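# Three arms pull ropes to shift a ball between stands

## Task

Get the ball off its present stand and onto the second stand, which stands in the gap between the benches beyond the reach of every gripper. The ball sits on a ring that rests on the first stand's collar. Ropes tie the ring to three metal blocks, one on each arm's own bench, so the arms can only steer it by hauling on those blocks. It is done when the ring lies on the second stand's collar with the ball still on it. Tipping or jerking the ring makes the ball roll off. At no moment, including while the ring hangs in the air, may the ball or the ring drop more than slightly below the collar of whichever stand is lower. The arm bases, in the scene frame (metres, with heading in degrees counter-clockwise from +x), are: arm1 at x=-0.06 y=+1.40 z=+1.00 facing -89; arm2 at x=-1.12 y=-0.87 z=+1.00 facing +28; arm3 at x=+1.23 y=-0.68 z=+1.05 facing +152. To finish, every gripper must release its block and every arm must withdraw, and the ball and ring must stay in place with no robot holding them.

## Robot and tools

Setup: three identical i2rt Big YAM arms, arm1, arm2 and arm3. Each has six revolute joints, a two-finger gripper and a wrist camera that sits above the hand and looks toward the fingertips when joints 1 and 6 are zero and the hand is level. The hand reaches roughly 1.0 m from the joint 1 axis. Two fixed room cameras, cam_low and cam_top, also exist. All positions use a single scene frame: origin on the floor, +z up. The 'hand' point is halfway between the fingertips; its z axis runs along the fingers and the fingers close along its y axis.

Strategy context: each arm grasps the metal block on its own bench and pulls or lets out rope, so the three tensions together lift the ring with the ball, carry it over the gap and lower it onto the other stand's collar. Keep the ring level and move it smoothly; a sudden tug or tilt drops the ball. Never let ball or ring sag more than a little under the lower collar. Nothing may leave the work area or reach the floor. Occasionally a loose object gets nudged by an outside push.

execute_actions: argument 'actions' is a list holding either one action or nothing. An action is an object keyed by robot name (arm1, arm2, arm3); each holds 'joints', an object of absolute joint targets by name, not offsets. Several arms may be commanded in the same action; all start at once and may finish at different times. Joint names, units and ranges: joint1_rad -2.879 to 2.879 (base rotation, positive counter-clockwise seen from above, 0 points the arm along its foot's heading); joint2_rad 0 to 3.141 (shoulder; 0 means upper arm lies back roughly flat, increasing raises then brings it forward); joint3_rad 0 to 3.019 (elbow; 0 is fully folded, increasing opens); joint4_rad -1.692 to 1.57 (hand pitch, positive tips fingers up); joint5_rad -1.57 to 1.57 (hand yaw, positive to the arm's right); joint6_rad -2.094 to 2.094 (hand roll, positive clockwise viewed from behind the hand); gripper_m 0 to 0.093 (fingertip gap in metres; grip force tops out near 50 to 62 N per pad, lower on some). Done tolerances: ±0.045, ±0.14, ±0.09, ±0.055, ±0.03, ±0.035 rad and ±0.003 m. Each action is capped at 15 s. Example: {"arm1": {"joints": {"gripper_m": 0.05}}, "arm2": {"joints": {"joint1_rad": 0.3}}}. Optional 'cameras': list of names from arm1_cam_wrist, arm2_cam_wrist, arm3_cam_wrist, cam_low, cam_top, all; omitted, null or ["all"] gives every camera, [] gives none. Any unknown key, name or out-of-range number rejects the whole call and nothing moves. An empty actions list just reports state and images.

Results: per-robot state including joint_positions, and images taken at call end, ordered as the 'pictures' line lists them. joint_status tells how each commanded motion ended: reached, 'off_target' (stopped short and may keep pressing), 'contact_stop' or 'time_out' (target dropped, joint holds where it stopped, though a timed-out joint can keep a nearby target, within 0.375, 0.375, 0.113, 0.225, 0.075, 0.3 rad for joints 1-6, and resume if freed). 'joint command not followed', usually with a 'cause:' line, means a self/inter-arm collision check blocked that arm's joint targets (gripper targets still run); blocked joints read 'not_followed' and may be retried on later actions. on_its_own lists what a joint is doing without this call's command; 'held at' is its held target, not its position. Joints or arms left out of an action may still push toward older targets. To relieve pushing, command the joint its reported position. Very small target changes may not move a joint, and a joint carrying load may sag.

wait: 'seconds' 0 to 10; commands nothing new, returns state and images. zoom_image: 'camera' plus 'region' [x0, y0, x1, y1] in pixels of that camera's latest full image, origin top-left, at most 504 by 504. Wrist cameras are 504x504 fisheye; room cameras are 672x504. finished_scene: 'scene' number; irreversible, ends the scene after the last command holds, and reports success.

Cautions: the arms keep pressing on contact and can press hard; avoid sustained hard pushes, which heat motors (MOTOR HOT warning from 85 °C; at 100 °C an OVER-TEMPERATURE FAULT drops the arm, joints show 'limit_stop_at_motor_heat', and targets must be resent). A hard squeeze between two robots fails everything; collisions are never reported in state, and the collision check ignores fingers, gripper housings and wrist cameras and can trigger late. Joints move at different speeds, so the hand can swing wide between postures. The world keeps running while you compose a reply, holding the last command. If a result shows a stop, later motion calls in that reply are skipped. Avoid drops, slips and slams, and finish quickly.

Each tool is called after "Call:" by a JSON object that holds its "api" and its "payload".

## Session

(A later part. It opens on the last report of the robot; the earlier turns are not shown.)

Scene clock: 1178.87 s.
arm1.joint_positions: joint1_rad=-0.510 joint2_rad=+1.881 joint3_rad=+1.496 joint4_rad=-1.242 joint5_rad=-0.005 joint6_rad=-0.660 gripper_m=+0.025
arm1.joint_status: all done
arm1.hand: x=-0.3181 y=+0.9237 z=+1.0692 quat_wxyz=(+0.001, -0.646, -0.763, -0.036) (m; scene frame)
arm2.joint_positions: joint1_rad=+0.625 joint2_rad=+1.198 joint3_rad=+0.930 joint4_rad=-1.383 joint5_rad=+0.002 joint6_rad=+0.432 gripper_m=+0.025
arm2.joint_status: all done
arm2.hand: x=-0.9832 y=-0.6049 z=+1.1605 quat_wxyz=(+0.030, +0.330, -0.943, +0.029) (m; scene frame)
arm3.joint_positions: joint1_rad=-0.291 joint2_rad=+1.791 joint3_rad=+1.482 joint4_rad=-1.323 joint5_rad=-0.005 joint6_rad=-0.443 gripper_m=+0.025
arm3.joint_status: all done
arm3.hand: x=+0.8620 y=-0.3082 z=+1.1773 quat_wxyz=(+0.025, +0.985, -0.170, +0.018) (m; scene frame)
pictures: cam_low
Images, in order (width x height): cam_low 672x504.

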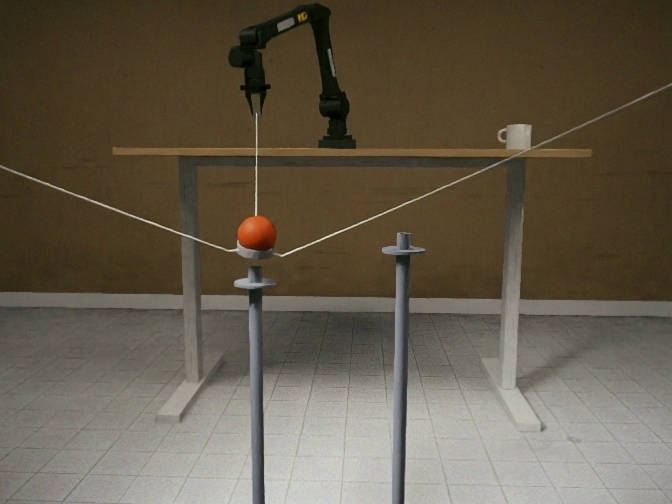

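Call:
{"api": "wait", "payload": {"seconds": 10}}

Call:
{"api": "wait", "payload": {"seconds": 10}}

Call:
{"api": "wait", "payload": {"seconds": 6}}

Call:
{"api": "zoom_image", "payload": {"camera": "cam_low", "region": [205, 200, 305, 300]}}

Call:
{"api": "zoom_image", "payload": {"camera": "cam_top", "region": [270, 230, 330, 290]}}

Scene clock: 1195.13 s.
arm1.joint_positions: joint1_rad=-0.509 joint2_rad=+1.881 joint3_rad=+1.496 joint4_rad=-1.242 joint5_rad=-0.005 joint6_rad=-0.660 gripper_m=+0.025
arm1.joint_status: all done
arm1.hand: x=-0.3179 y=+0.9236 z=+1.0692 quat_wxyz=(+0.001, -0.645, -0.763, -0.036) (m; scene frame)
arm2.joint_positions: joint1_rad=+0.625 joint2_rad=+1.198 joint3_rad=+0.930 joint4_rad=-1.383 joint5_rad=+0.002 joint6_rad=+0.433 gripper_m=+0.025
arm2.joint_status: all done
arm2.hand: x=-0.9832 y=-0.6049 z=+1.1605 quat_wxyz=(+0.030, +0.330, -0.943, +0.030) (m; scene frame)
arm3.joint_positions: joint1_rad=-0.291 joint2_rad=+1.791 joint3_rad=+1.482 joint4_rad=-1.323 joint5_rad=-0.005 joint6_rad=-0.442 gripper_m=+0.025
arm3.joint_status: all done
arm3.hand: x=+0.8620 y=-0.3082 z=+1.1773 quat_wxyz=(+0.025, +0.985, -0.170, +0.018) (m; scene frame)
wait: 10.00 s; at rest from the start
pictures: arm1_cam_wrist, arm2_cam_wrist, arm3_cam_wrist, cam_low, cam_top
Images, in order (width x height): arm1_cam_wrist 504x504, arm2_cam_wrist 504x504, arm3_cam_wrist 504x504, cam_low 672x504, cam_top 672x504.

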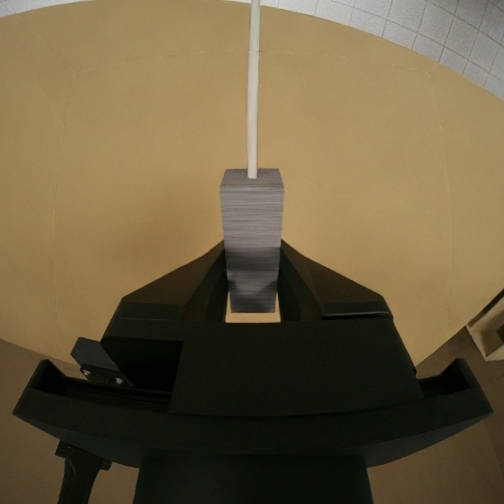

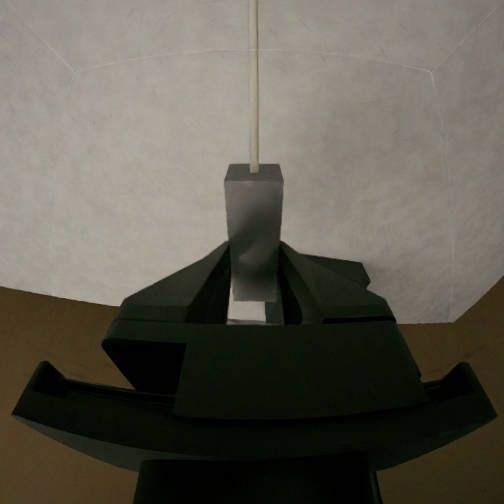

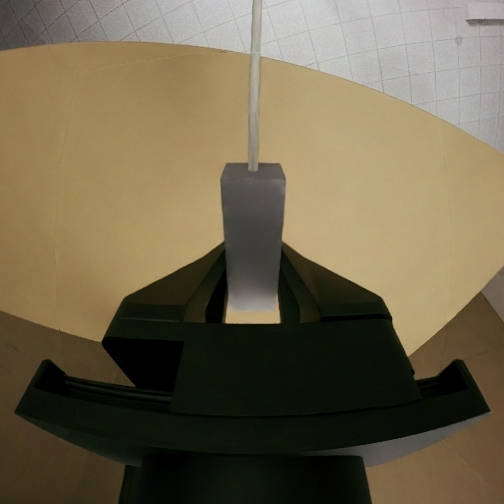

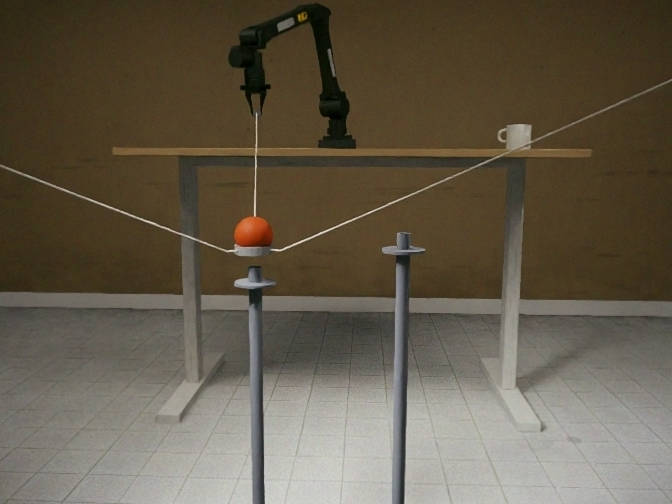

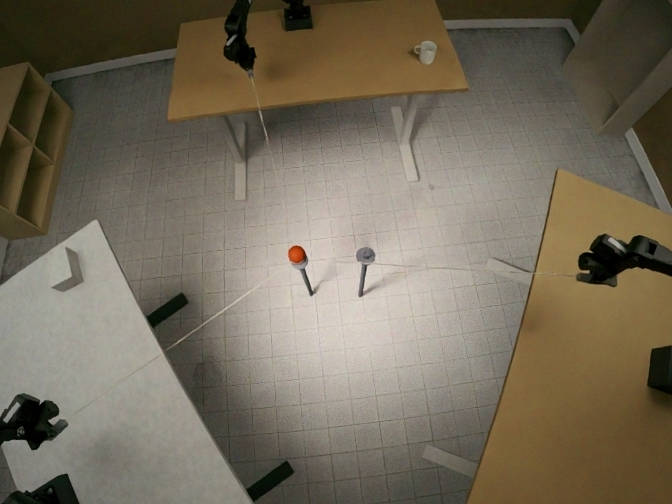

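Scene clock: 1205.13 s.
arm1.joint_positions: joint1_rad=-0.509 joint2_rad=+1.881 joint3_rad=+1.496 joint4_rad=-1.242 joint5_rad=-0.005 joint6_rad=-0.660 gripper_m=+0.025
arm1.joint_status: all done
arm1.hand: x=-0.3179 y=+0.9236 z=+1.0692 quat_wxyz=(+0.001, -0.645, -0.763, -0.036) (m; scene frame)
arm2.joint_positions: joint1_rad=+0.625 joint2_rad=+1.198 joint3_rad=+0.930 joint4_rad=-1.383 joint5_rad=+0.002 joint6_rad=+0.433 gripper_m=+0.025
arm2.joint_status: all done
arm2.hand: x=-0.9832 y=-0.6049 z=+1.1605 quat_wxyz=(+0.030, +0.330, -0.943, +0.030) (m; scene frame)
arm3.joint_positions: joint1_rad=-0.291 joint2_rad=+1.791 joint3_rad=+1.482 joint4_rad=-1.323 joint5_rad=-0.005 joint6_rad=-0.442 gripper_m=+0.025
arm3.joint_status: all done
arm3.hand: x=+0.8620 y=-0.3082 z=+1.1773 quat_wxyz=(+0.025, +0.985, -0.170, +0.018) (m; scene frame)
wait: 10.00 s; at rest by 0.27 s
pictures: arm1_cam_wrist, arm2_cam_wrist, arm3_cam_wrist, cam_low, cam_top
Images, in order (width x height): arm1_cam_wrist 504x504, arm2_cam_wrist 504x504, arm3_cam_wrist 504x504, cam_low 672x504, cam_top 672x504.

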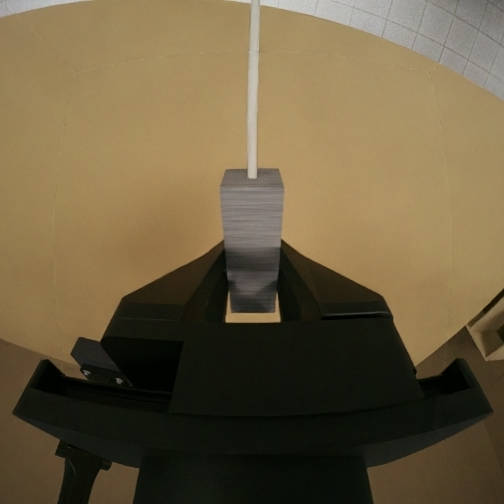

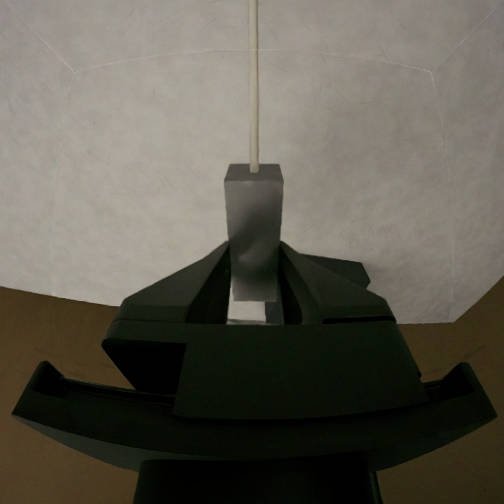

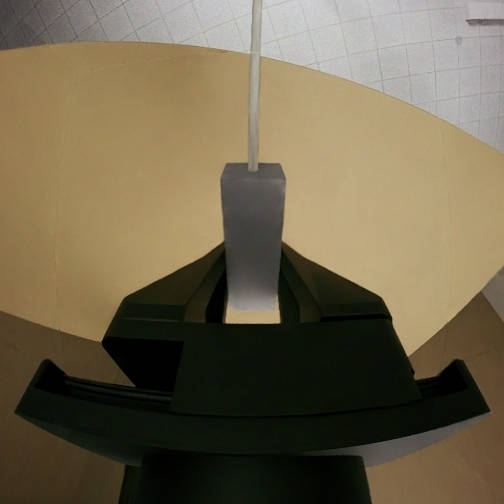

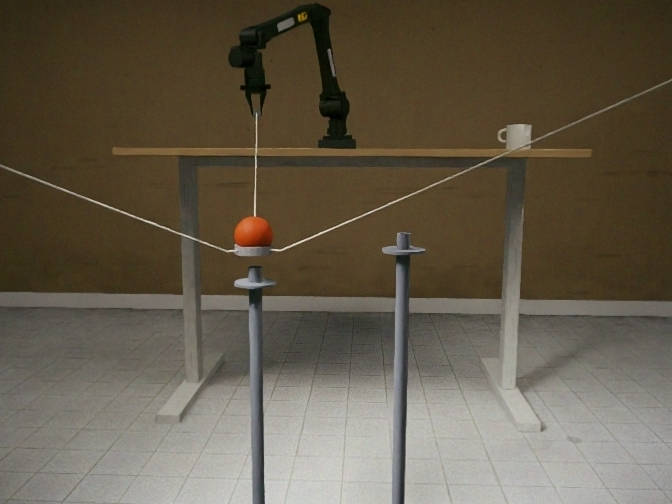

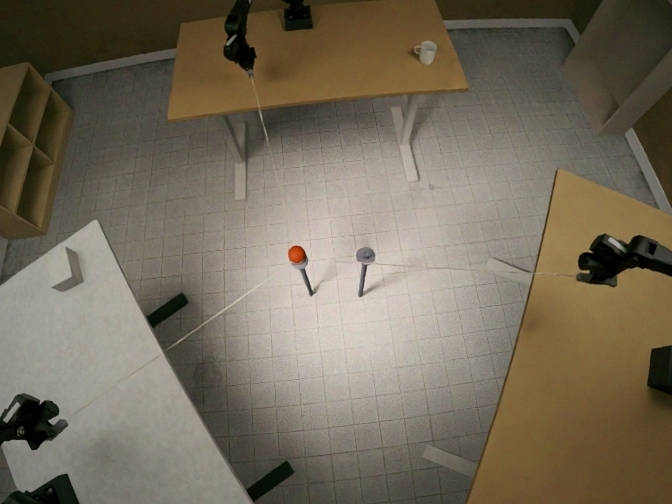

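Scene clock: 1211.13 s.
arm1.joint_positions: joint1_rad=-0.509 joint2_rad=+1.881 joint3_rad=+1.496 joint4_rad=-1.242 joint5_rad=-0.005 joint6_rad=-0.660 gripper_m=+0.025
arm1.joint_status: all done
arm1.hand: x=-0.3179 y=+0.9236 z=+1.0692 quat_wxyz=(+0.001, -0.645, -0.763, -0.036) (m; scene frame)
arm2.joint_positions: joint1_rad=+0.625 joint2_rad=+1.198 joint3_rad=+0.930 joint4_rad=-1.383 joint5_rad=+0.002 joint6_rad=+0.433 gripper_m=+0.025
arm2.joint_status: all done
arm2.hand: x=-0.9832 y=-0.6049 z=+1.1605 quat_wxyz=(+0.030, +0.330, -0.943, +0.030) (m; scene frame)
arm3.joint_positions: joint1_rad=-0.291 joint2_rad=+1.791 joint3_rad=+1.482 joint4_rad=-1.323 joint5_rad=-0.005 joint6_rad=-0.442 gripper_m=+0.025
arm3.joint_status: all done
arm3.hand: x=+0.8620 y=-0.3082 z=+1.1773 quat_wxyz=(+0.025, +0.985, -0.170, +0.018) (m; scene frame)
wait: 6.00 s; at rest by 0.27 s
pictures: arm1_cam_wrist, arm2_cam_wrist, arm3_cam_wrist, cam_low, cam_top
Images, in order (width x height): arm1_cam_wrist 504x504, arm2_cam_wrist 504x504, arm3_cam_wrist 504x504, cam_low 672x504, cam_top 672x504.

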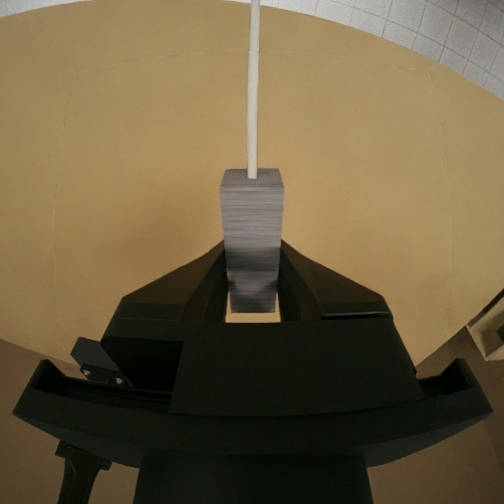

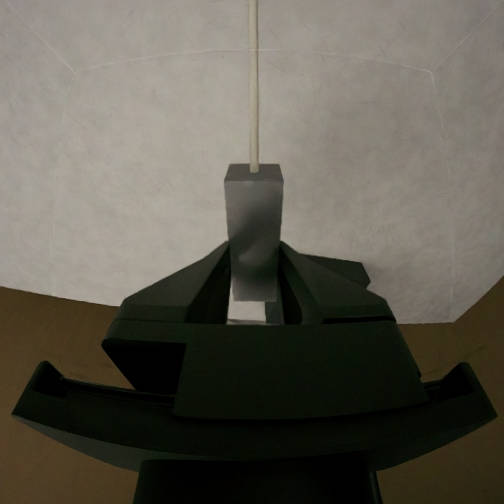

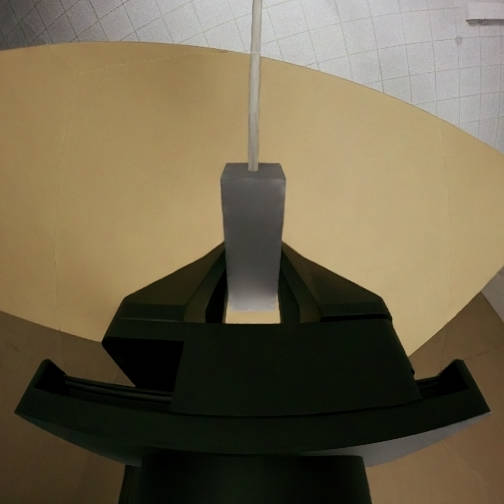

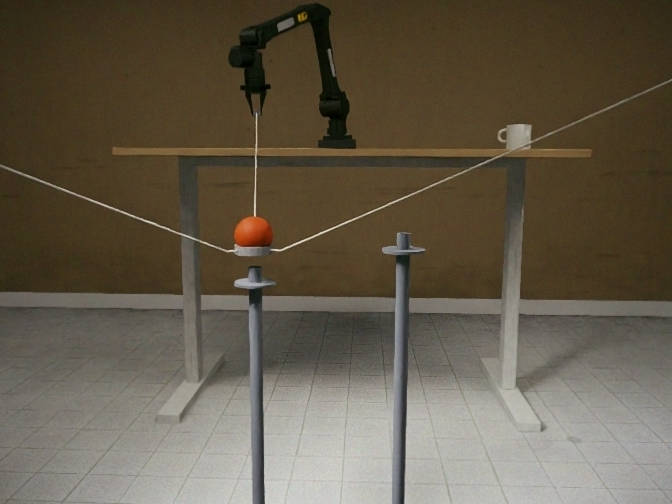

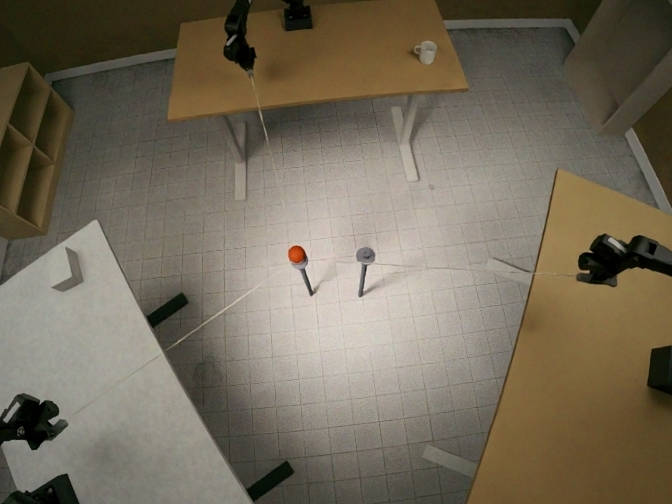

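Region (205, 200, 305, 300) of cam_low's 672x504 image, scaled by 5.040, with more detail than that image has.

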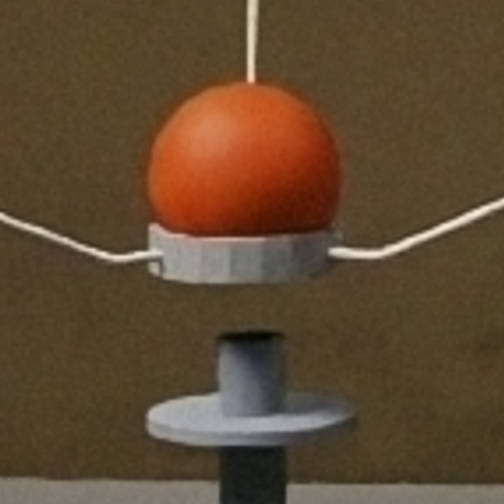

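Region (270, 230, 330, 290) of cam_top's 672x504 image, scaled by 8.400, with more detail than that image has.

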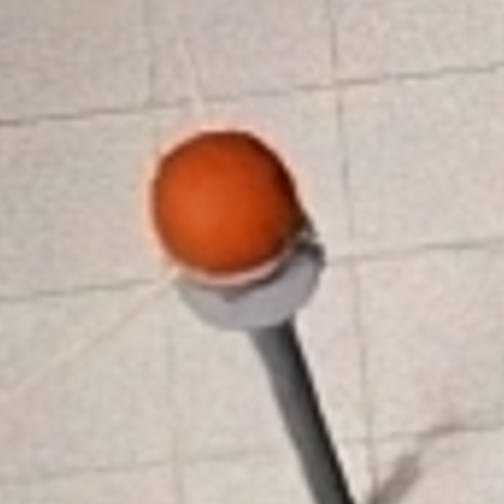

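Call:
{"api": "zoom_image", "payload": {"camera": "cam_top", "region": [330, 220, 400, 290]}}

Call:
{"api": "zoom_image", "payload": {"camera": "cam_top", "region": [270, 220, 340, 290]}}

Region (330, 220, 400, 290) of cam_top's 672x504 image, scaled by 7.200, with more detail than that image has.

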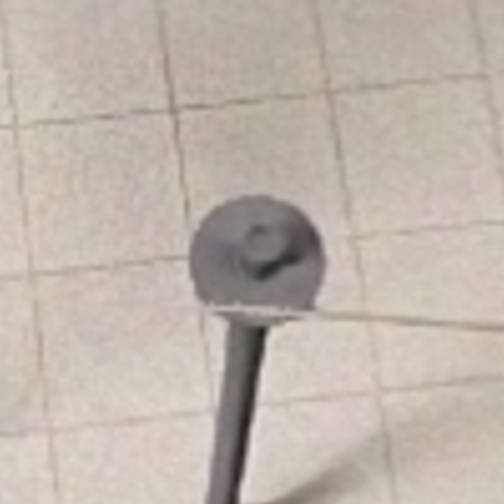

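Region (270, 220, 340, 290) of cam_top's 672x504 image, scaled by 7.200, with more detail than that image has.

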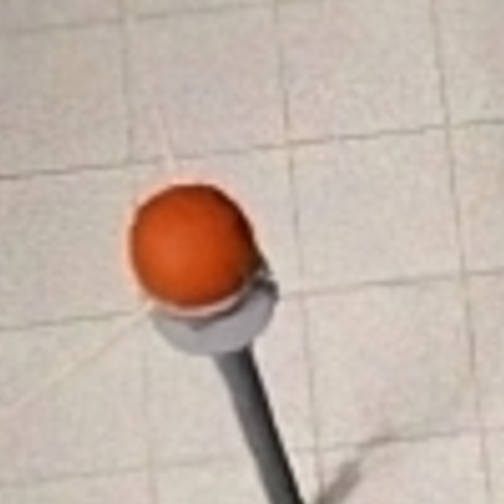

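Call:
{"api": "execute_actions", "payload": {"actions": [{"arm1": {"joints": {"joint4_rad": -1.214}}, "arm2": {"joints": {"joint4_rad": -1.330}}, "arm3": {"joints": {"joint4_rad": -1.283}}}], "cameras": []}}

Call:
{"api": "wait", "payload": {"seconds": 10}}

Call:
{"api": "zoom_image", "payload": {"camera": "cam_low", "region": [205, 200, 305, 300]}}

Call:
{"api": "zoom_image", "payload": {"camera": "cam_top", "region": [270, 220, 340, 290]}}

Scene clock: 1293.37 s.
arm1.joint_positions: joint1_rad=-0.509 joint2_rad=+1.881 joint3_rad=+1.496 joint4_rad=-1.217 joint5_rad=-0.005 joint6_rad=-0.660 gripper_m=+0.025
arm1.joint_status: all done
arm1.hand: x=-0.3207 y=+0.9183 z=+1.0688 quat_wxyz=(-0.002, -0.646, -0.763, -0.024) (m; scene frame)
arm2.joint_positions: joint1_rad=+0.625 joint2_rad=+1.198 joint3_rad=+0.930 joint4_rad=-1.325 joint5_rad=+0.002 joint6_rad=+0.433 gripper_m=+0.025
arm2.joint_status: all done
arm2.hand: x=-0.9768 y=-0.5922 z=+1.1597 quat_wxyz=(+0.009, +0.330, -0.944, +0.009) (m; scene frame)
arm3.joint_positions: joint1_rad=-0.291 joint2_rad=+1.791 joint3_rad=+1.482 joint4_rad=-1.283 joint5_rad=-0.005 joint6_rad=-0.442 gripper_m=+0.025
arm3.joint_status: all done
arm3.hand: x=+0.8551 y=-0.3013 z=+1.1769 quat_wxyz=(+0.014, +0.985, -0.170, +0.001) (m; scene frame)
pictures: none
No camera images: the call's "cameras" was empty. Leave "cameras" out to get every camera's image.

Scene clock: 1303.37 s.
arm1.joint_positions: joint1_rad=-0.509 joint2_rad=+1.881 joint3_rad=+1.496 joint4_rad=-1.217 joint5_rad=-0.005 joint6_rad=-0.660 gripper_m=+0.025
arm1.joint_status: all done
arm1.hand: x=-0.3207 y=+0.9183 z=+1.0688 quat_wxyz=(-0.002, -0.646, -0.763, -0.024) (m; scene frame)
arm2.joint_positions: joint1_rad=+0.625 joint2_rad=+1.198 joint3_rad=+0.930 joint4_rad=-1.325 joint5_rad=+0.002 joint6_rad=+0.433 gripper_m=+0.025
arm2.joint_status: all done
arm2.hand: x=-0.9768 y=-0.5922 z=+1.1597 quat_wxyz=(+0.009, +0.330, -0.944, +0.009) (m; scene frame)
arm3.joint_positions: joint1_rad=-0.291 joint2_rad=+1.791 joint3_rad=+1.482 joint4_rad=-1.283 joint5_rad=-0.005 joint6_rad=-0.442 gripper_m=+0.025
arm3.joint_status: all done
arm3.hand: x=+0.8551 y=-0.3013 z=+1.1769 quat_wxyz=(+0.014, +0.985, -0.170, +0.001) (m; scene frame)
wait: 10.00 s; at rest by 0.27 s
pictures: arm1_cam_wrist, arm2_cam_wrist, arm3_cam_wrist, cam_low, cam_top
Images, in order (width x height): arm1_cam_wrist 504x504, arm2_cam_wrist 504x504, arm3_cam_wrist 504x504, cam_low 672x504, cam_top 672x504.

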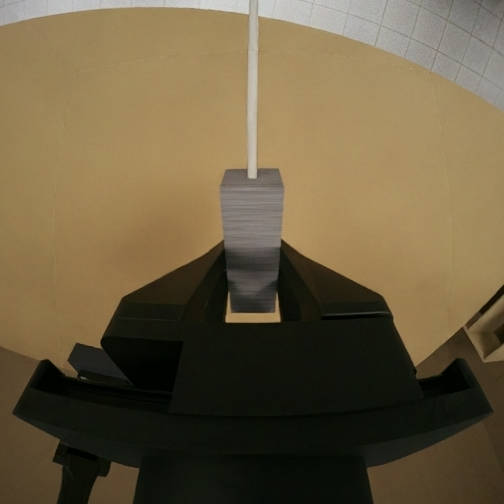

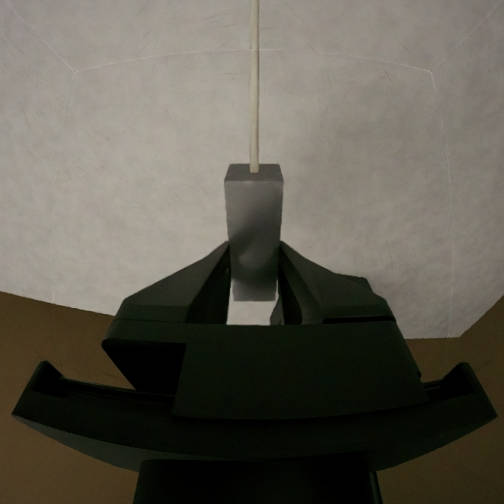

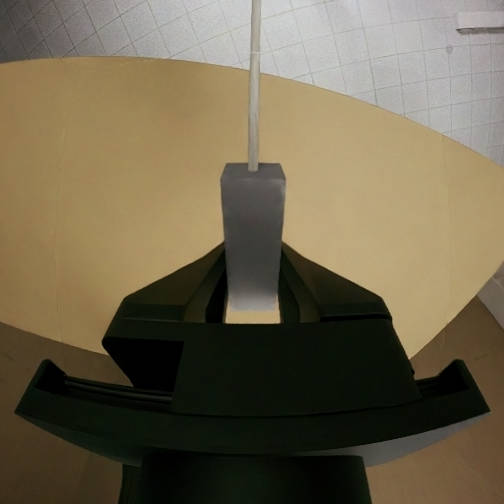

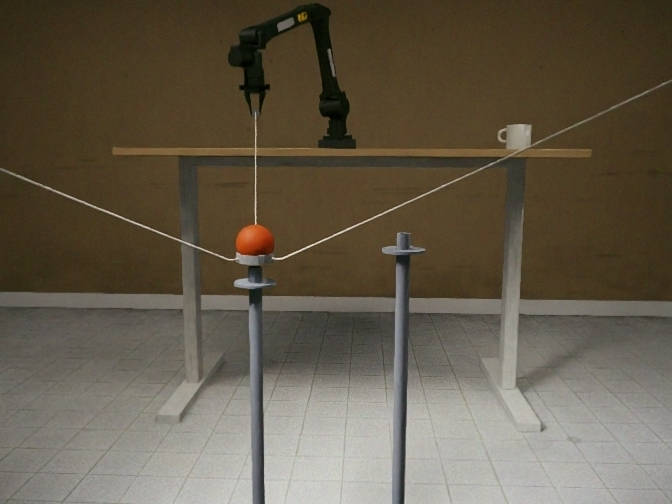

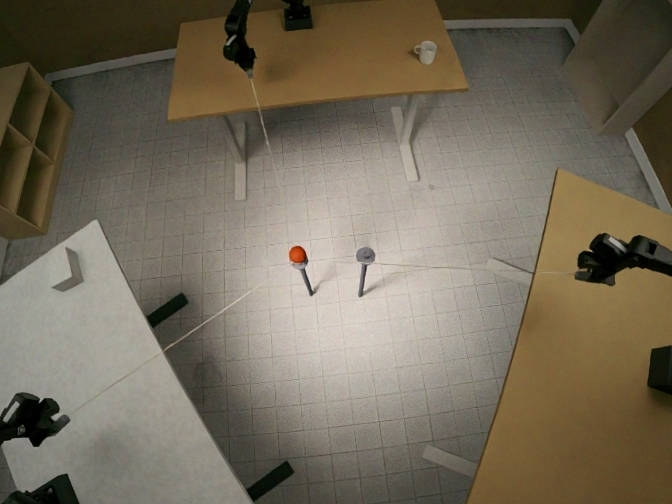

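Region (205, 200, 305, 300) of cam_low's 672x504 image, scaled by 5.040, with more detail than that image has.

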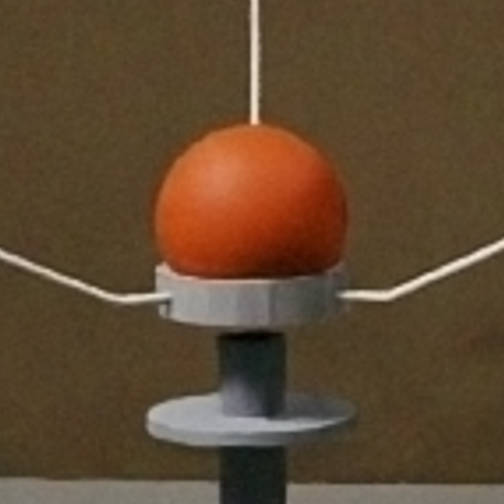

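Region (270, 220, 340, 290) of cam_top's 672x504 image, scaled by 7.200, with more detail than that image has.

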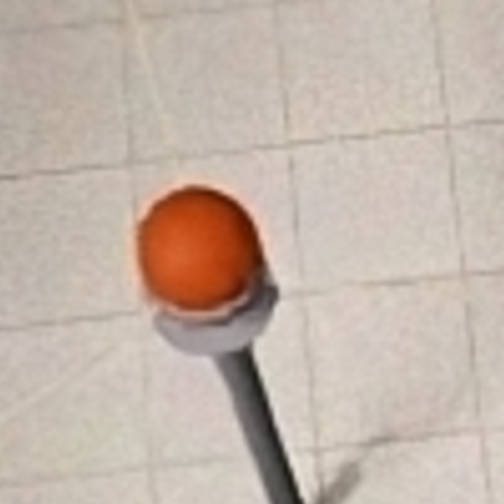

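Call:
{"api": "execute_actions", "payload": {"actions": []}}

Scene clock: 1336.50 s.
arm1.joint_positions: joint1_rad=-0.509 joint2_rad=+1.881 joint3_rad=+1.496 joint4_rad=-1.217 joint5_rad=-0.005 joint6_rad=-0.660 gripper_m=+0.025
arm1.joint_status: all done
arm1.hand: x=-0.3207 y=+0.9183 z=+1.0688 quat_wxyz=(-0.002, -0.646, -0.763, -0.024) (m; scene frame)
arm2.joint_positions: joint1_rad=+0.625 joint2_rad=+1.198 joint3_rad=+0.930 joint4_rad=-1.325 joint5_rad=+0.002 joint6_rad=+0.433 gripper_m=+0.025
arm2.joint_status: all done
arm2.hand: x=-0.9768 y=-0.5922 z=+1.1597 quat_wxyz=(+0.009, +0.330, -0.944, +0.009) (m; scene frame)
arm3.joint_positions: joint1_rad=-0.291 joint2_rad=+1.791 joint3_rad=+1.482 joint4_rad=-1.283 joint5_rad=-0.005 joint6_rad=-0.442 gripper_m=+0.025
arm3.joint_status: all done
arm3.hand: x=+0.8551 y=-0.3013 z=+1.1769 quat_wxyz=(+0.014, +0.985, -0.170, +0.001) (m; scene frame)
pictures: arm1_cam_wrist, arm2_cam_wrist, arm3_cam_wrist, cam_low, cam_top
Images, in order (width x height): arm1_cam_wrist 504x504, arm2_cam_wrist 504x504, arm3_cam_wrist 504x504, cam_low 672x504, cam_top 672x504.

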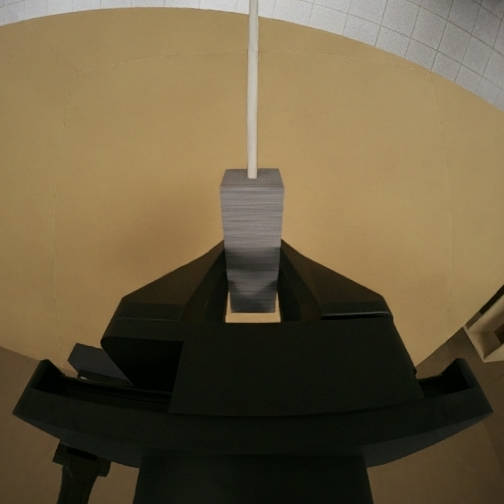

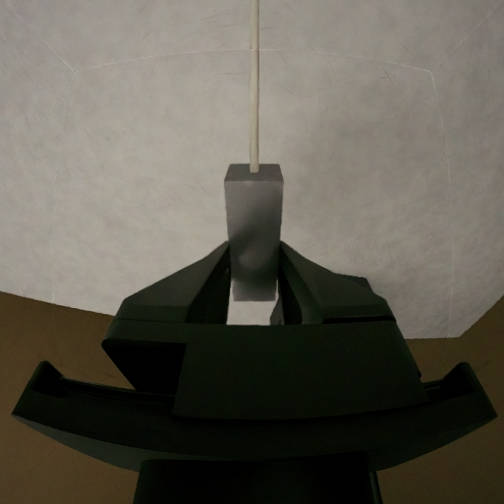

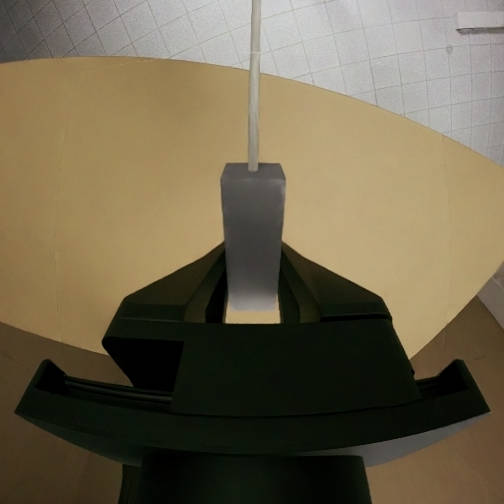

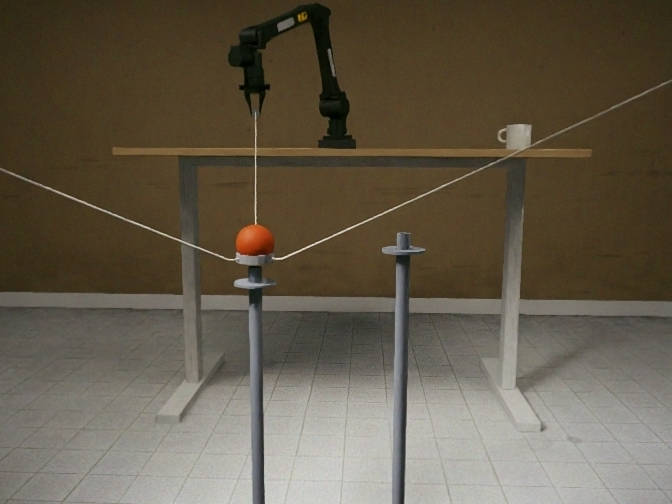

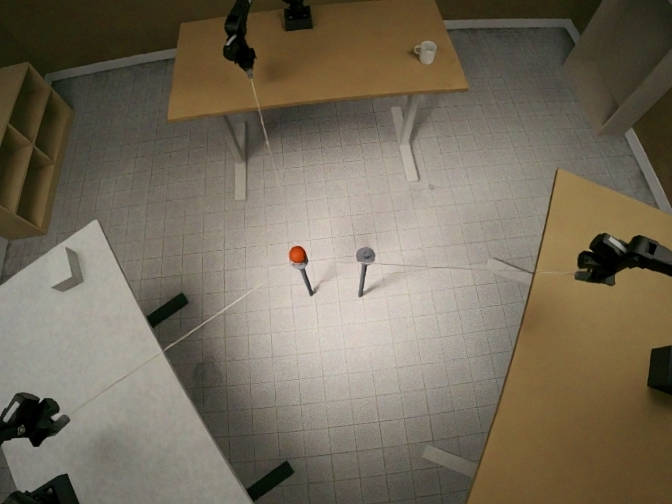

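Call:
{"api": "execute_actions", "payload": {"actions": [{"arm1":{"joints":{"joint4_rad":-1.149}},"arm2":{"joints":{"joint4_rad":-1.274}},"arm3":{"joints":{"joint4_rad":-1.223}}}], "cameras": ["cam_low","cam_top"]}}

Call:
{"api": "zoom_image", "payload": {"camera": "cam_low", "region": [205, 200, 305, 300]}}

Call:
{"api": "zoom_image", "payload": {"camera": "cam_top", "region": [270, 220, 340, 290]}}

Scene clock: 1349.40 s.
arm1.joint_positions: joint1_rad=-0.509 joint2_rad=+1.881 joint3_rad=+1.496 joint4_rad=-1.160 joint5_rad=-0.005 joint6_rad=-0.661 gripper_m=+0.025
arm1.joint_status: all done
arm1.hand: x=-0.3273 y=+0.9060 z=+1.0685 quat_wxyz=(-0.008, -0.646, -0.764, +0.003) (m; scene frame)
arm2.joint_positions: joint1_rad=+0.625 joint2_rad=+1.198 joint3_rad=+0.930 joint4_rad=-1.277 joint5_rad=+0.002 joint6_rad=+0.433 gripper_m=+0.025
arm2.joint_status: all done
arm2.hand: x=-0.9715 y=-0.5817 z=+1.1597 quat_wxyz=(-0.008, +0.330, -0.944, -0.007) (m; scene frame)
arm3.joint_positions: joint1_rad=-0.291 joint2_rad=+1.791 joint3_rad=+1.482 joint4_rad=-1.230 joint5_rad=-0.004 joint6_rad=-0.442 gripper_m=+0.025
arm3.joint_status: all done
arm3.hand: x=+0.8461 y=-0.2920 z=+1.1770 quat_wxyz=(-0.002, +0.985, -0.171, -0.020) (m; scene frame)
pictures: cam_low, cam_top
Images, in order (width x height): cam_low 672x504, cam_top 672x504.

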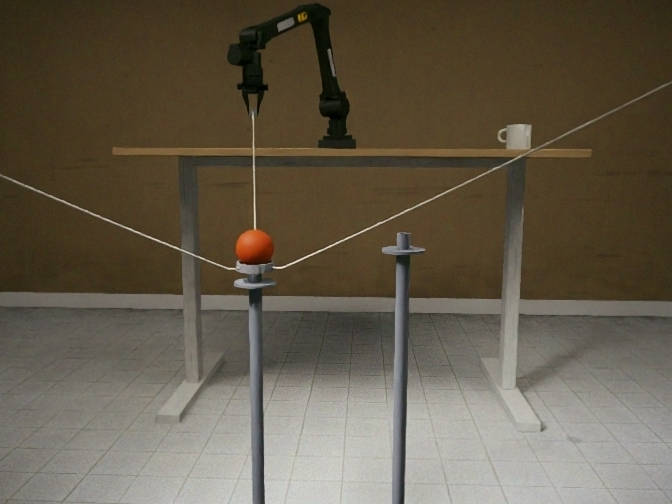

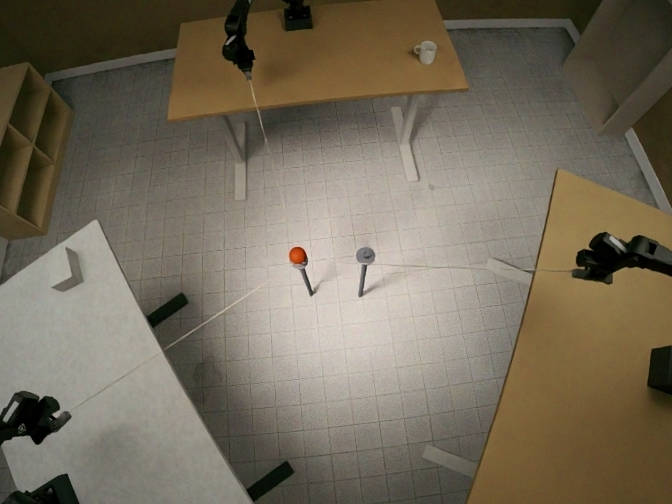

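Region (205, 200, 305, 300) of cam_low's 672x504 image, scaled by 5.040, with more detail than that image has.

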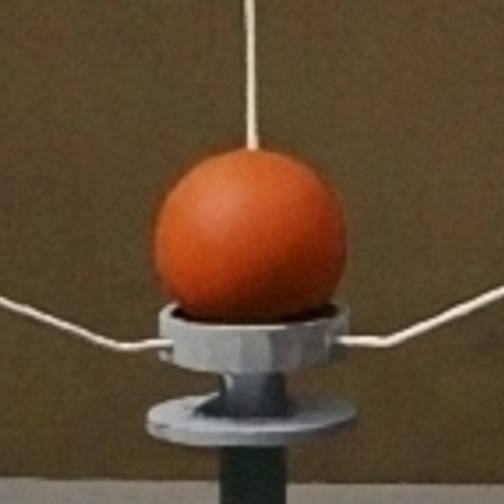

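Region (270, 220, 340, 290) of cam_top's 672x504 image, scaled by 7.200, with more detail than that image has.

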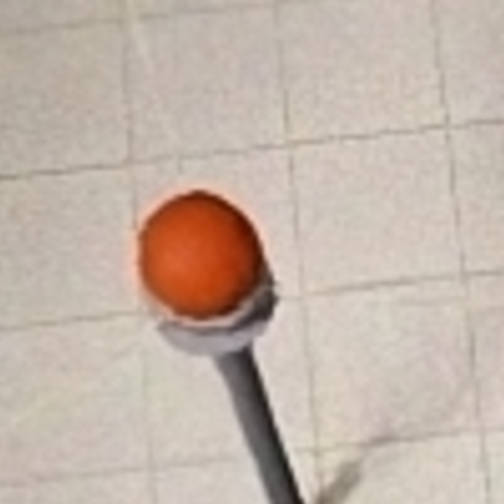

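Call:
{"api": "execute_actions", "payload": {"actions": [{"arm1":{"joints":{"joint4_rad":-1.075}},"arm2":{"joints":{"joint4_rad":-1.205}},"arm3":{"joints":{"joint4_rad":-1.153}}}], "cameras": ["cam_low","cam_top"]}}

Call:
{"api": "zoom_image", "payload": {"camera": "cam_low", "region": [205, 200, 305, 300]}}

Scene clock: 1413.10 s.
arm1.joint_positions: joint1_rad=-0.509 joint2_rad=+1.881 joint3_rad=+1.496 joint4_rad=-1.089 joint5_rad=-0.005 joint6_rad=-0.661 gripper_m=+0.025
arm1.joint_status: all done
arm1.hand: x=-0.3357 y=+0.8905 z=+1.0693 quat_wxyz=(-0.015, -0.645, -0.763, +0.039) (m; scene frame)
arm2.joint_positions: joint1_rad=+0.625 joint2_rad=+1.198 joint3_rad=+0.930 joint4_rad=-1.210 joint5_rad=+0.002 joint6_rad=+0.433 gripper_m=+0.025
arm2.joint_status: all done
arm2.hand: x=-0.9642 y=-0.5670 z=+1.1606 quat_wxyz=(-0.032, +0.330, -0.943, -0.031) (m; scene frame)
arm3.joint_positions: joint1_rad=-0.291 joint2_rad=+1.791 joint3_rad=+1.482 joint4_rad=-1.162 joint5_rad=-0.004 joint6_rad=-0.442 gripper_m=+0.025
arm3.joint_status: all done
arm3.hand: x=+0.8343 y=-0.2802 z=+1.1781 quat_wxyz=(-0.021, +0.984, -0.171, -0.047) (m; scene frame)
pictures: cam_low, cam_top
Images, in order (width x height): cam_low 672x504, cam_top 672x504.

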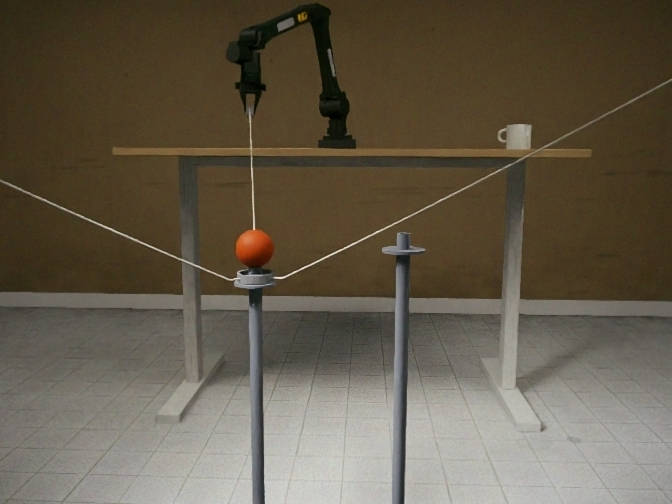

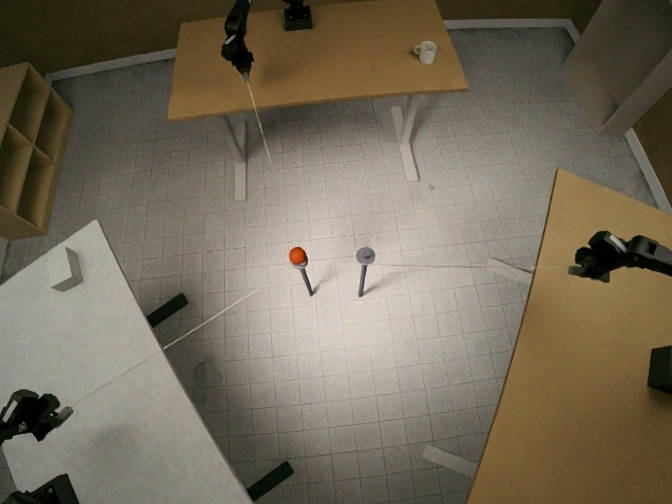

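Region (205, 200, 305, 300) of cam_low's 672x504 image, scaled by 5.040, with more detail than that image has.

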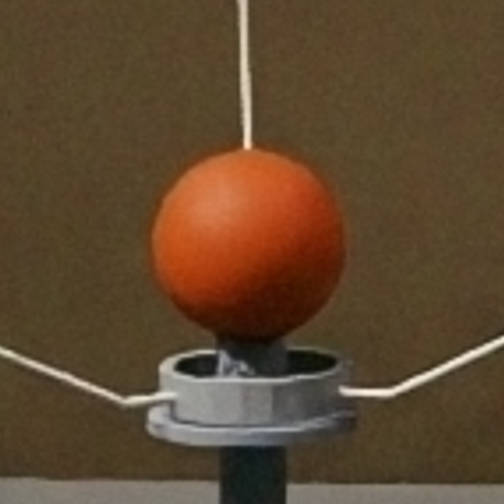

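Call:
{"api": "execute_actions", "payload": {"actions": [{"arm1":{"joints":{"joint1_rad":-0.403,"joint2_rad":2.028,"joint4_rad":-0.992,"joint6_rad":-0.545}},"arm2":{"joints":{"joint2_rad":1.522,"joint3_rad":0.734,"joint4_rad":-0.755}},"arm3":{"joints":{"joint1_rad":-0.135,"joint2_rad":2.069,"joint3_rad":1.382,"joint4_rad":-0.827,"joint6_rad":-0.185}}}]}}

Scene clock: 1472.53 s.
arm1.joint_positions: joint1_rad=-0.392 joint2_rad=+2.060 joint3_rad=+1.486 joint4_rad=-1.005 joint5_rad=-0.001 joint6_rad=-0.553 gripper_m=+0.025
arm1.joint_status: all done
arm1.hand: x=-0.2727 y=+0.8644 z=+0.9679 quat_wxyz=(-0.002, -0.642, -0.767, -0.012) (m; scene frame)
arm2.joint_positions: joint1_rad=+0.625 joint2_rad=+1.530 joint3_rad=+0.728 joint4_rad=-0.764 joint5_rad=+0.002 joint6_rad=+0.433 gripper_m=+0.025
arm2.joint_status: all done
arm2.hand: x=-0.9633 y=-0.5648 z=+0.9899 quat_wxyz=(-0.001, +0.330, -0.944, +0.000) (m; scene frame)
arm3.joint_positions: joint1_rad=-0.124 joint2_rad=+2.104 joint3_rad=+1.361 joint4_rad=-0.838 joint5_rad=-0.002 joint6_rad=-0.194 gripper_m=+0.025
arm3.joint_status: all done
arm3.hand: x=+0.7779 y=-0.3573 z=+0.9731 quat_wxyz=(+0.009, +0.978, -0.211, -0.001) (m; scene frame)
pictures: arm1_cam_wrist, arm2_cam_wrist, arm3_cam_wrist, cam_low, cam_top
Images, in order (width x height): arm1_cam_wrist 504x504, arm2_cam_wrist 504x504, arm3_cam_wrist 504x504, cam_low 672x504, cam_top 672x504.

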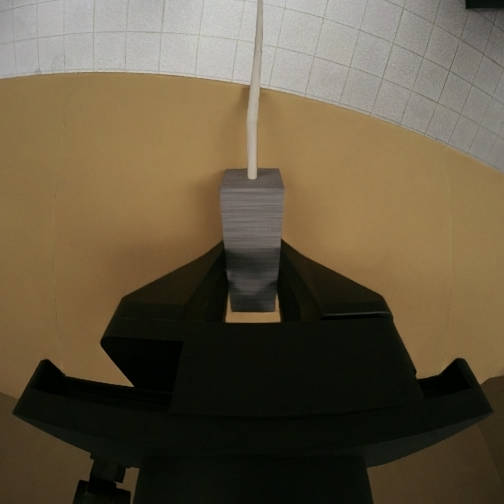

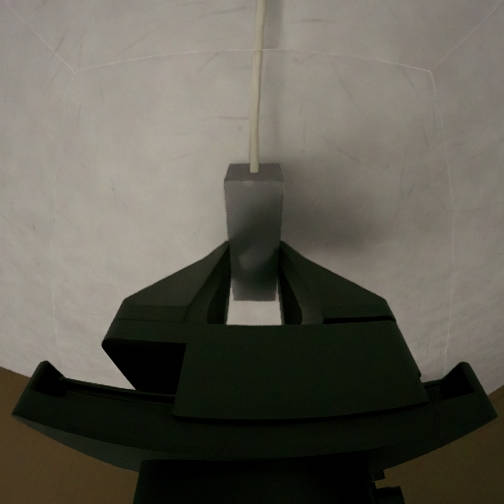

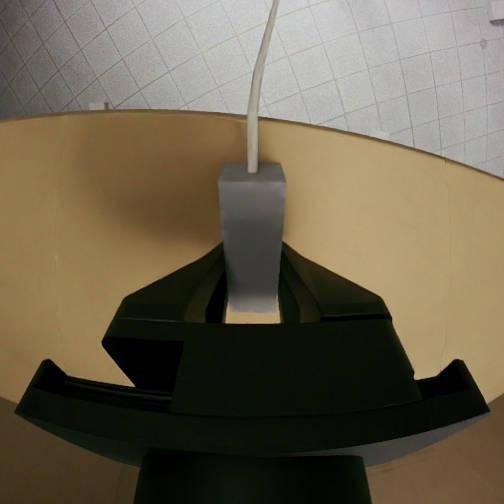

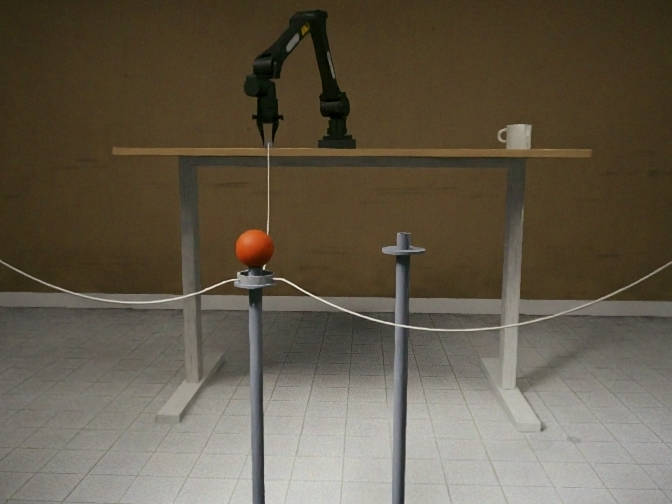

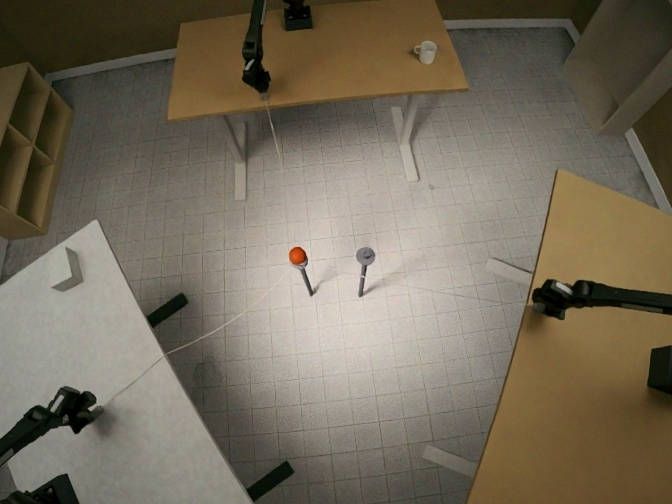

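Call:
{"api": "execute_actions", "payload": {"actions": [], "cameras": ["cam_low"]}}

Call:
{"api": "zoom_image", "payload": {"camera": "cam_low", "region": [205, 200, 305, 300]}}

Scene clock: 1481.43 s.
arm1.joint_positions: joint1_rad=-0.392 joint2_rad=+2.060 joint3_rad=+1.486 joint4_rad=-1.005 joint5_rad=-0.001 joint6_rad=-0.553 gripper_m=+0.025
arm1.joint_status: all done
arm1.hand: x=-0.2727 y=+0.8644 z=+0.9679 quat_wxyz=(-0.002, -0.642, -0.767, -0.012) (m; scene frame)
arm2.joint_positions: joint1_rad=+0.625 joint2_rad=+1.530 joint3_rad=+0.728 joint4_rad=-0.764 joint5_rad=+0.002 joint6_rad=+0.433 gripper_m=+0.025
arm2.joint_status: all done
arm2.hand: x=-0.9633 y=-0.5648 z=+0.9899 quat_wxyz=(-0.001, +0.330, -0.944, +0.000) (m; scene frame)
arm3.joint_positions: joint1_rad=-0.124 joint2_rad=+2.104 joint3_rad=+1.361 joint4_rad=-0.838 joint5_rad=-0.002 joint6_rad=-0.194 gripper_m=+0.025
arm3.joint_status: all done
arm3.hand: x=+0.7779 y=-0.3573 z=+0.9731 quat_wxyz=(+0.009, +0.978, -0.211, -0.001) (m; scene frame)
pictures: cam_low
Images, in order (width x height): cam_low 672x504.

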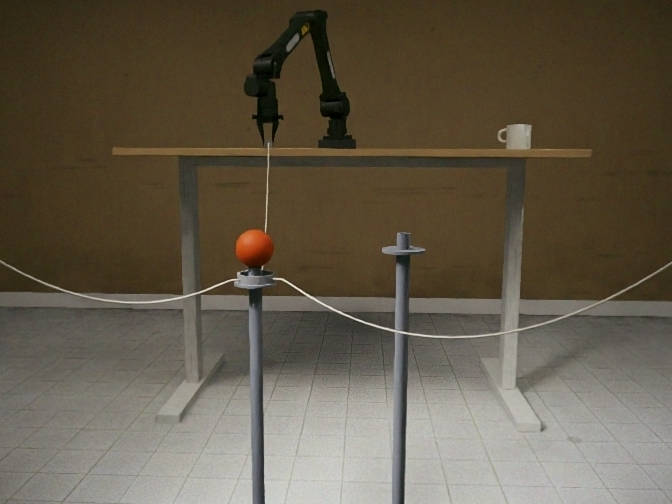

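Region (205, 200, 305, 300) of cam_low's 672x504 image, scaled by 5.040, with more detail than that image has.

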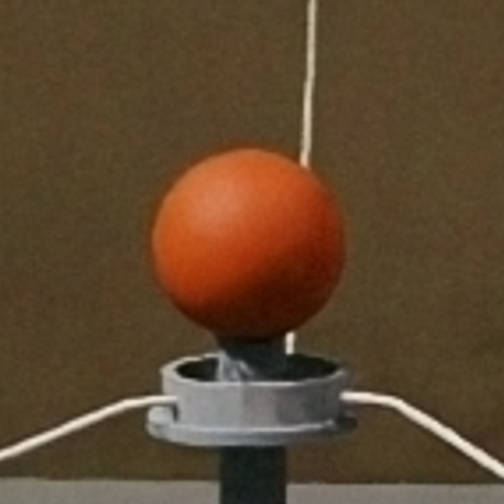

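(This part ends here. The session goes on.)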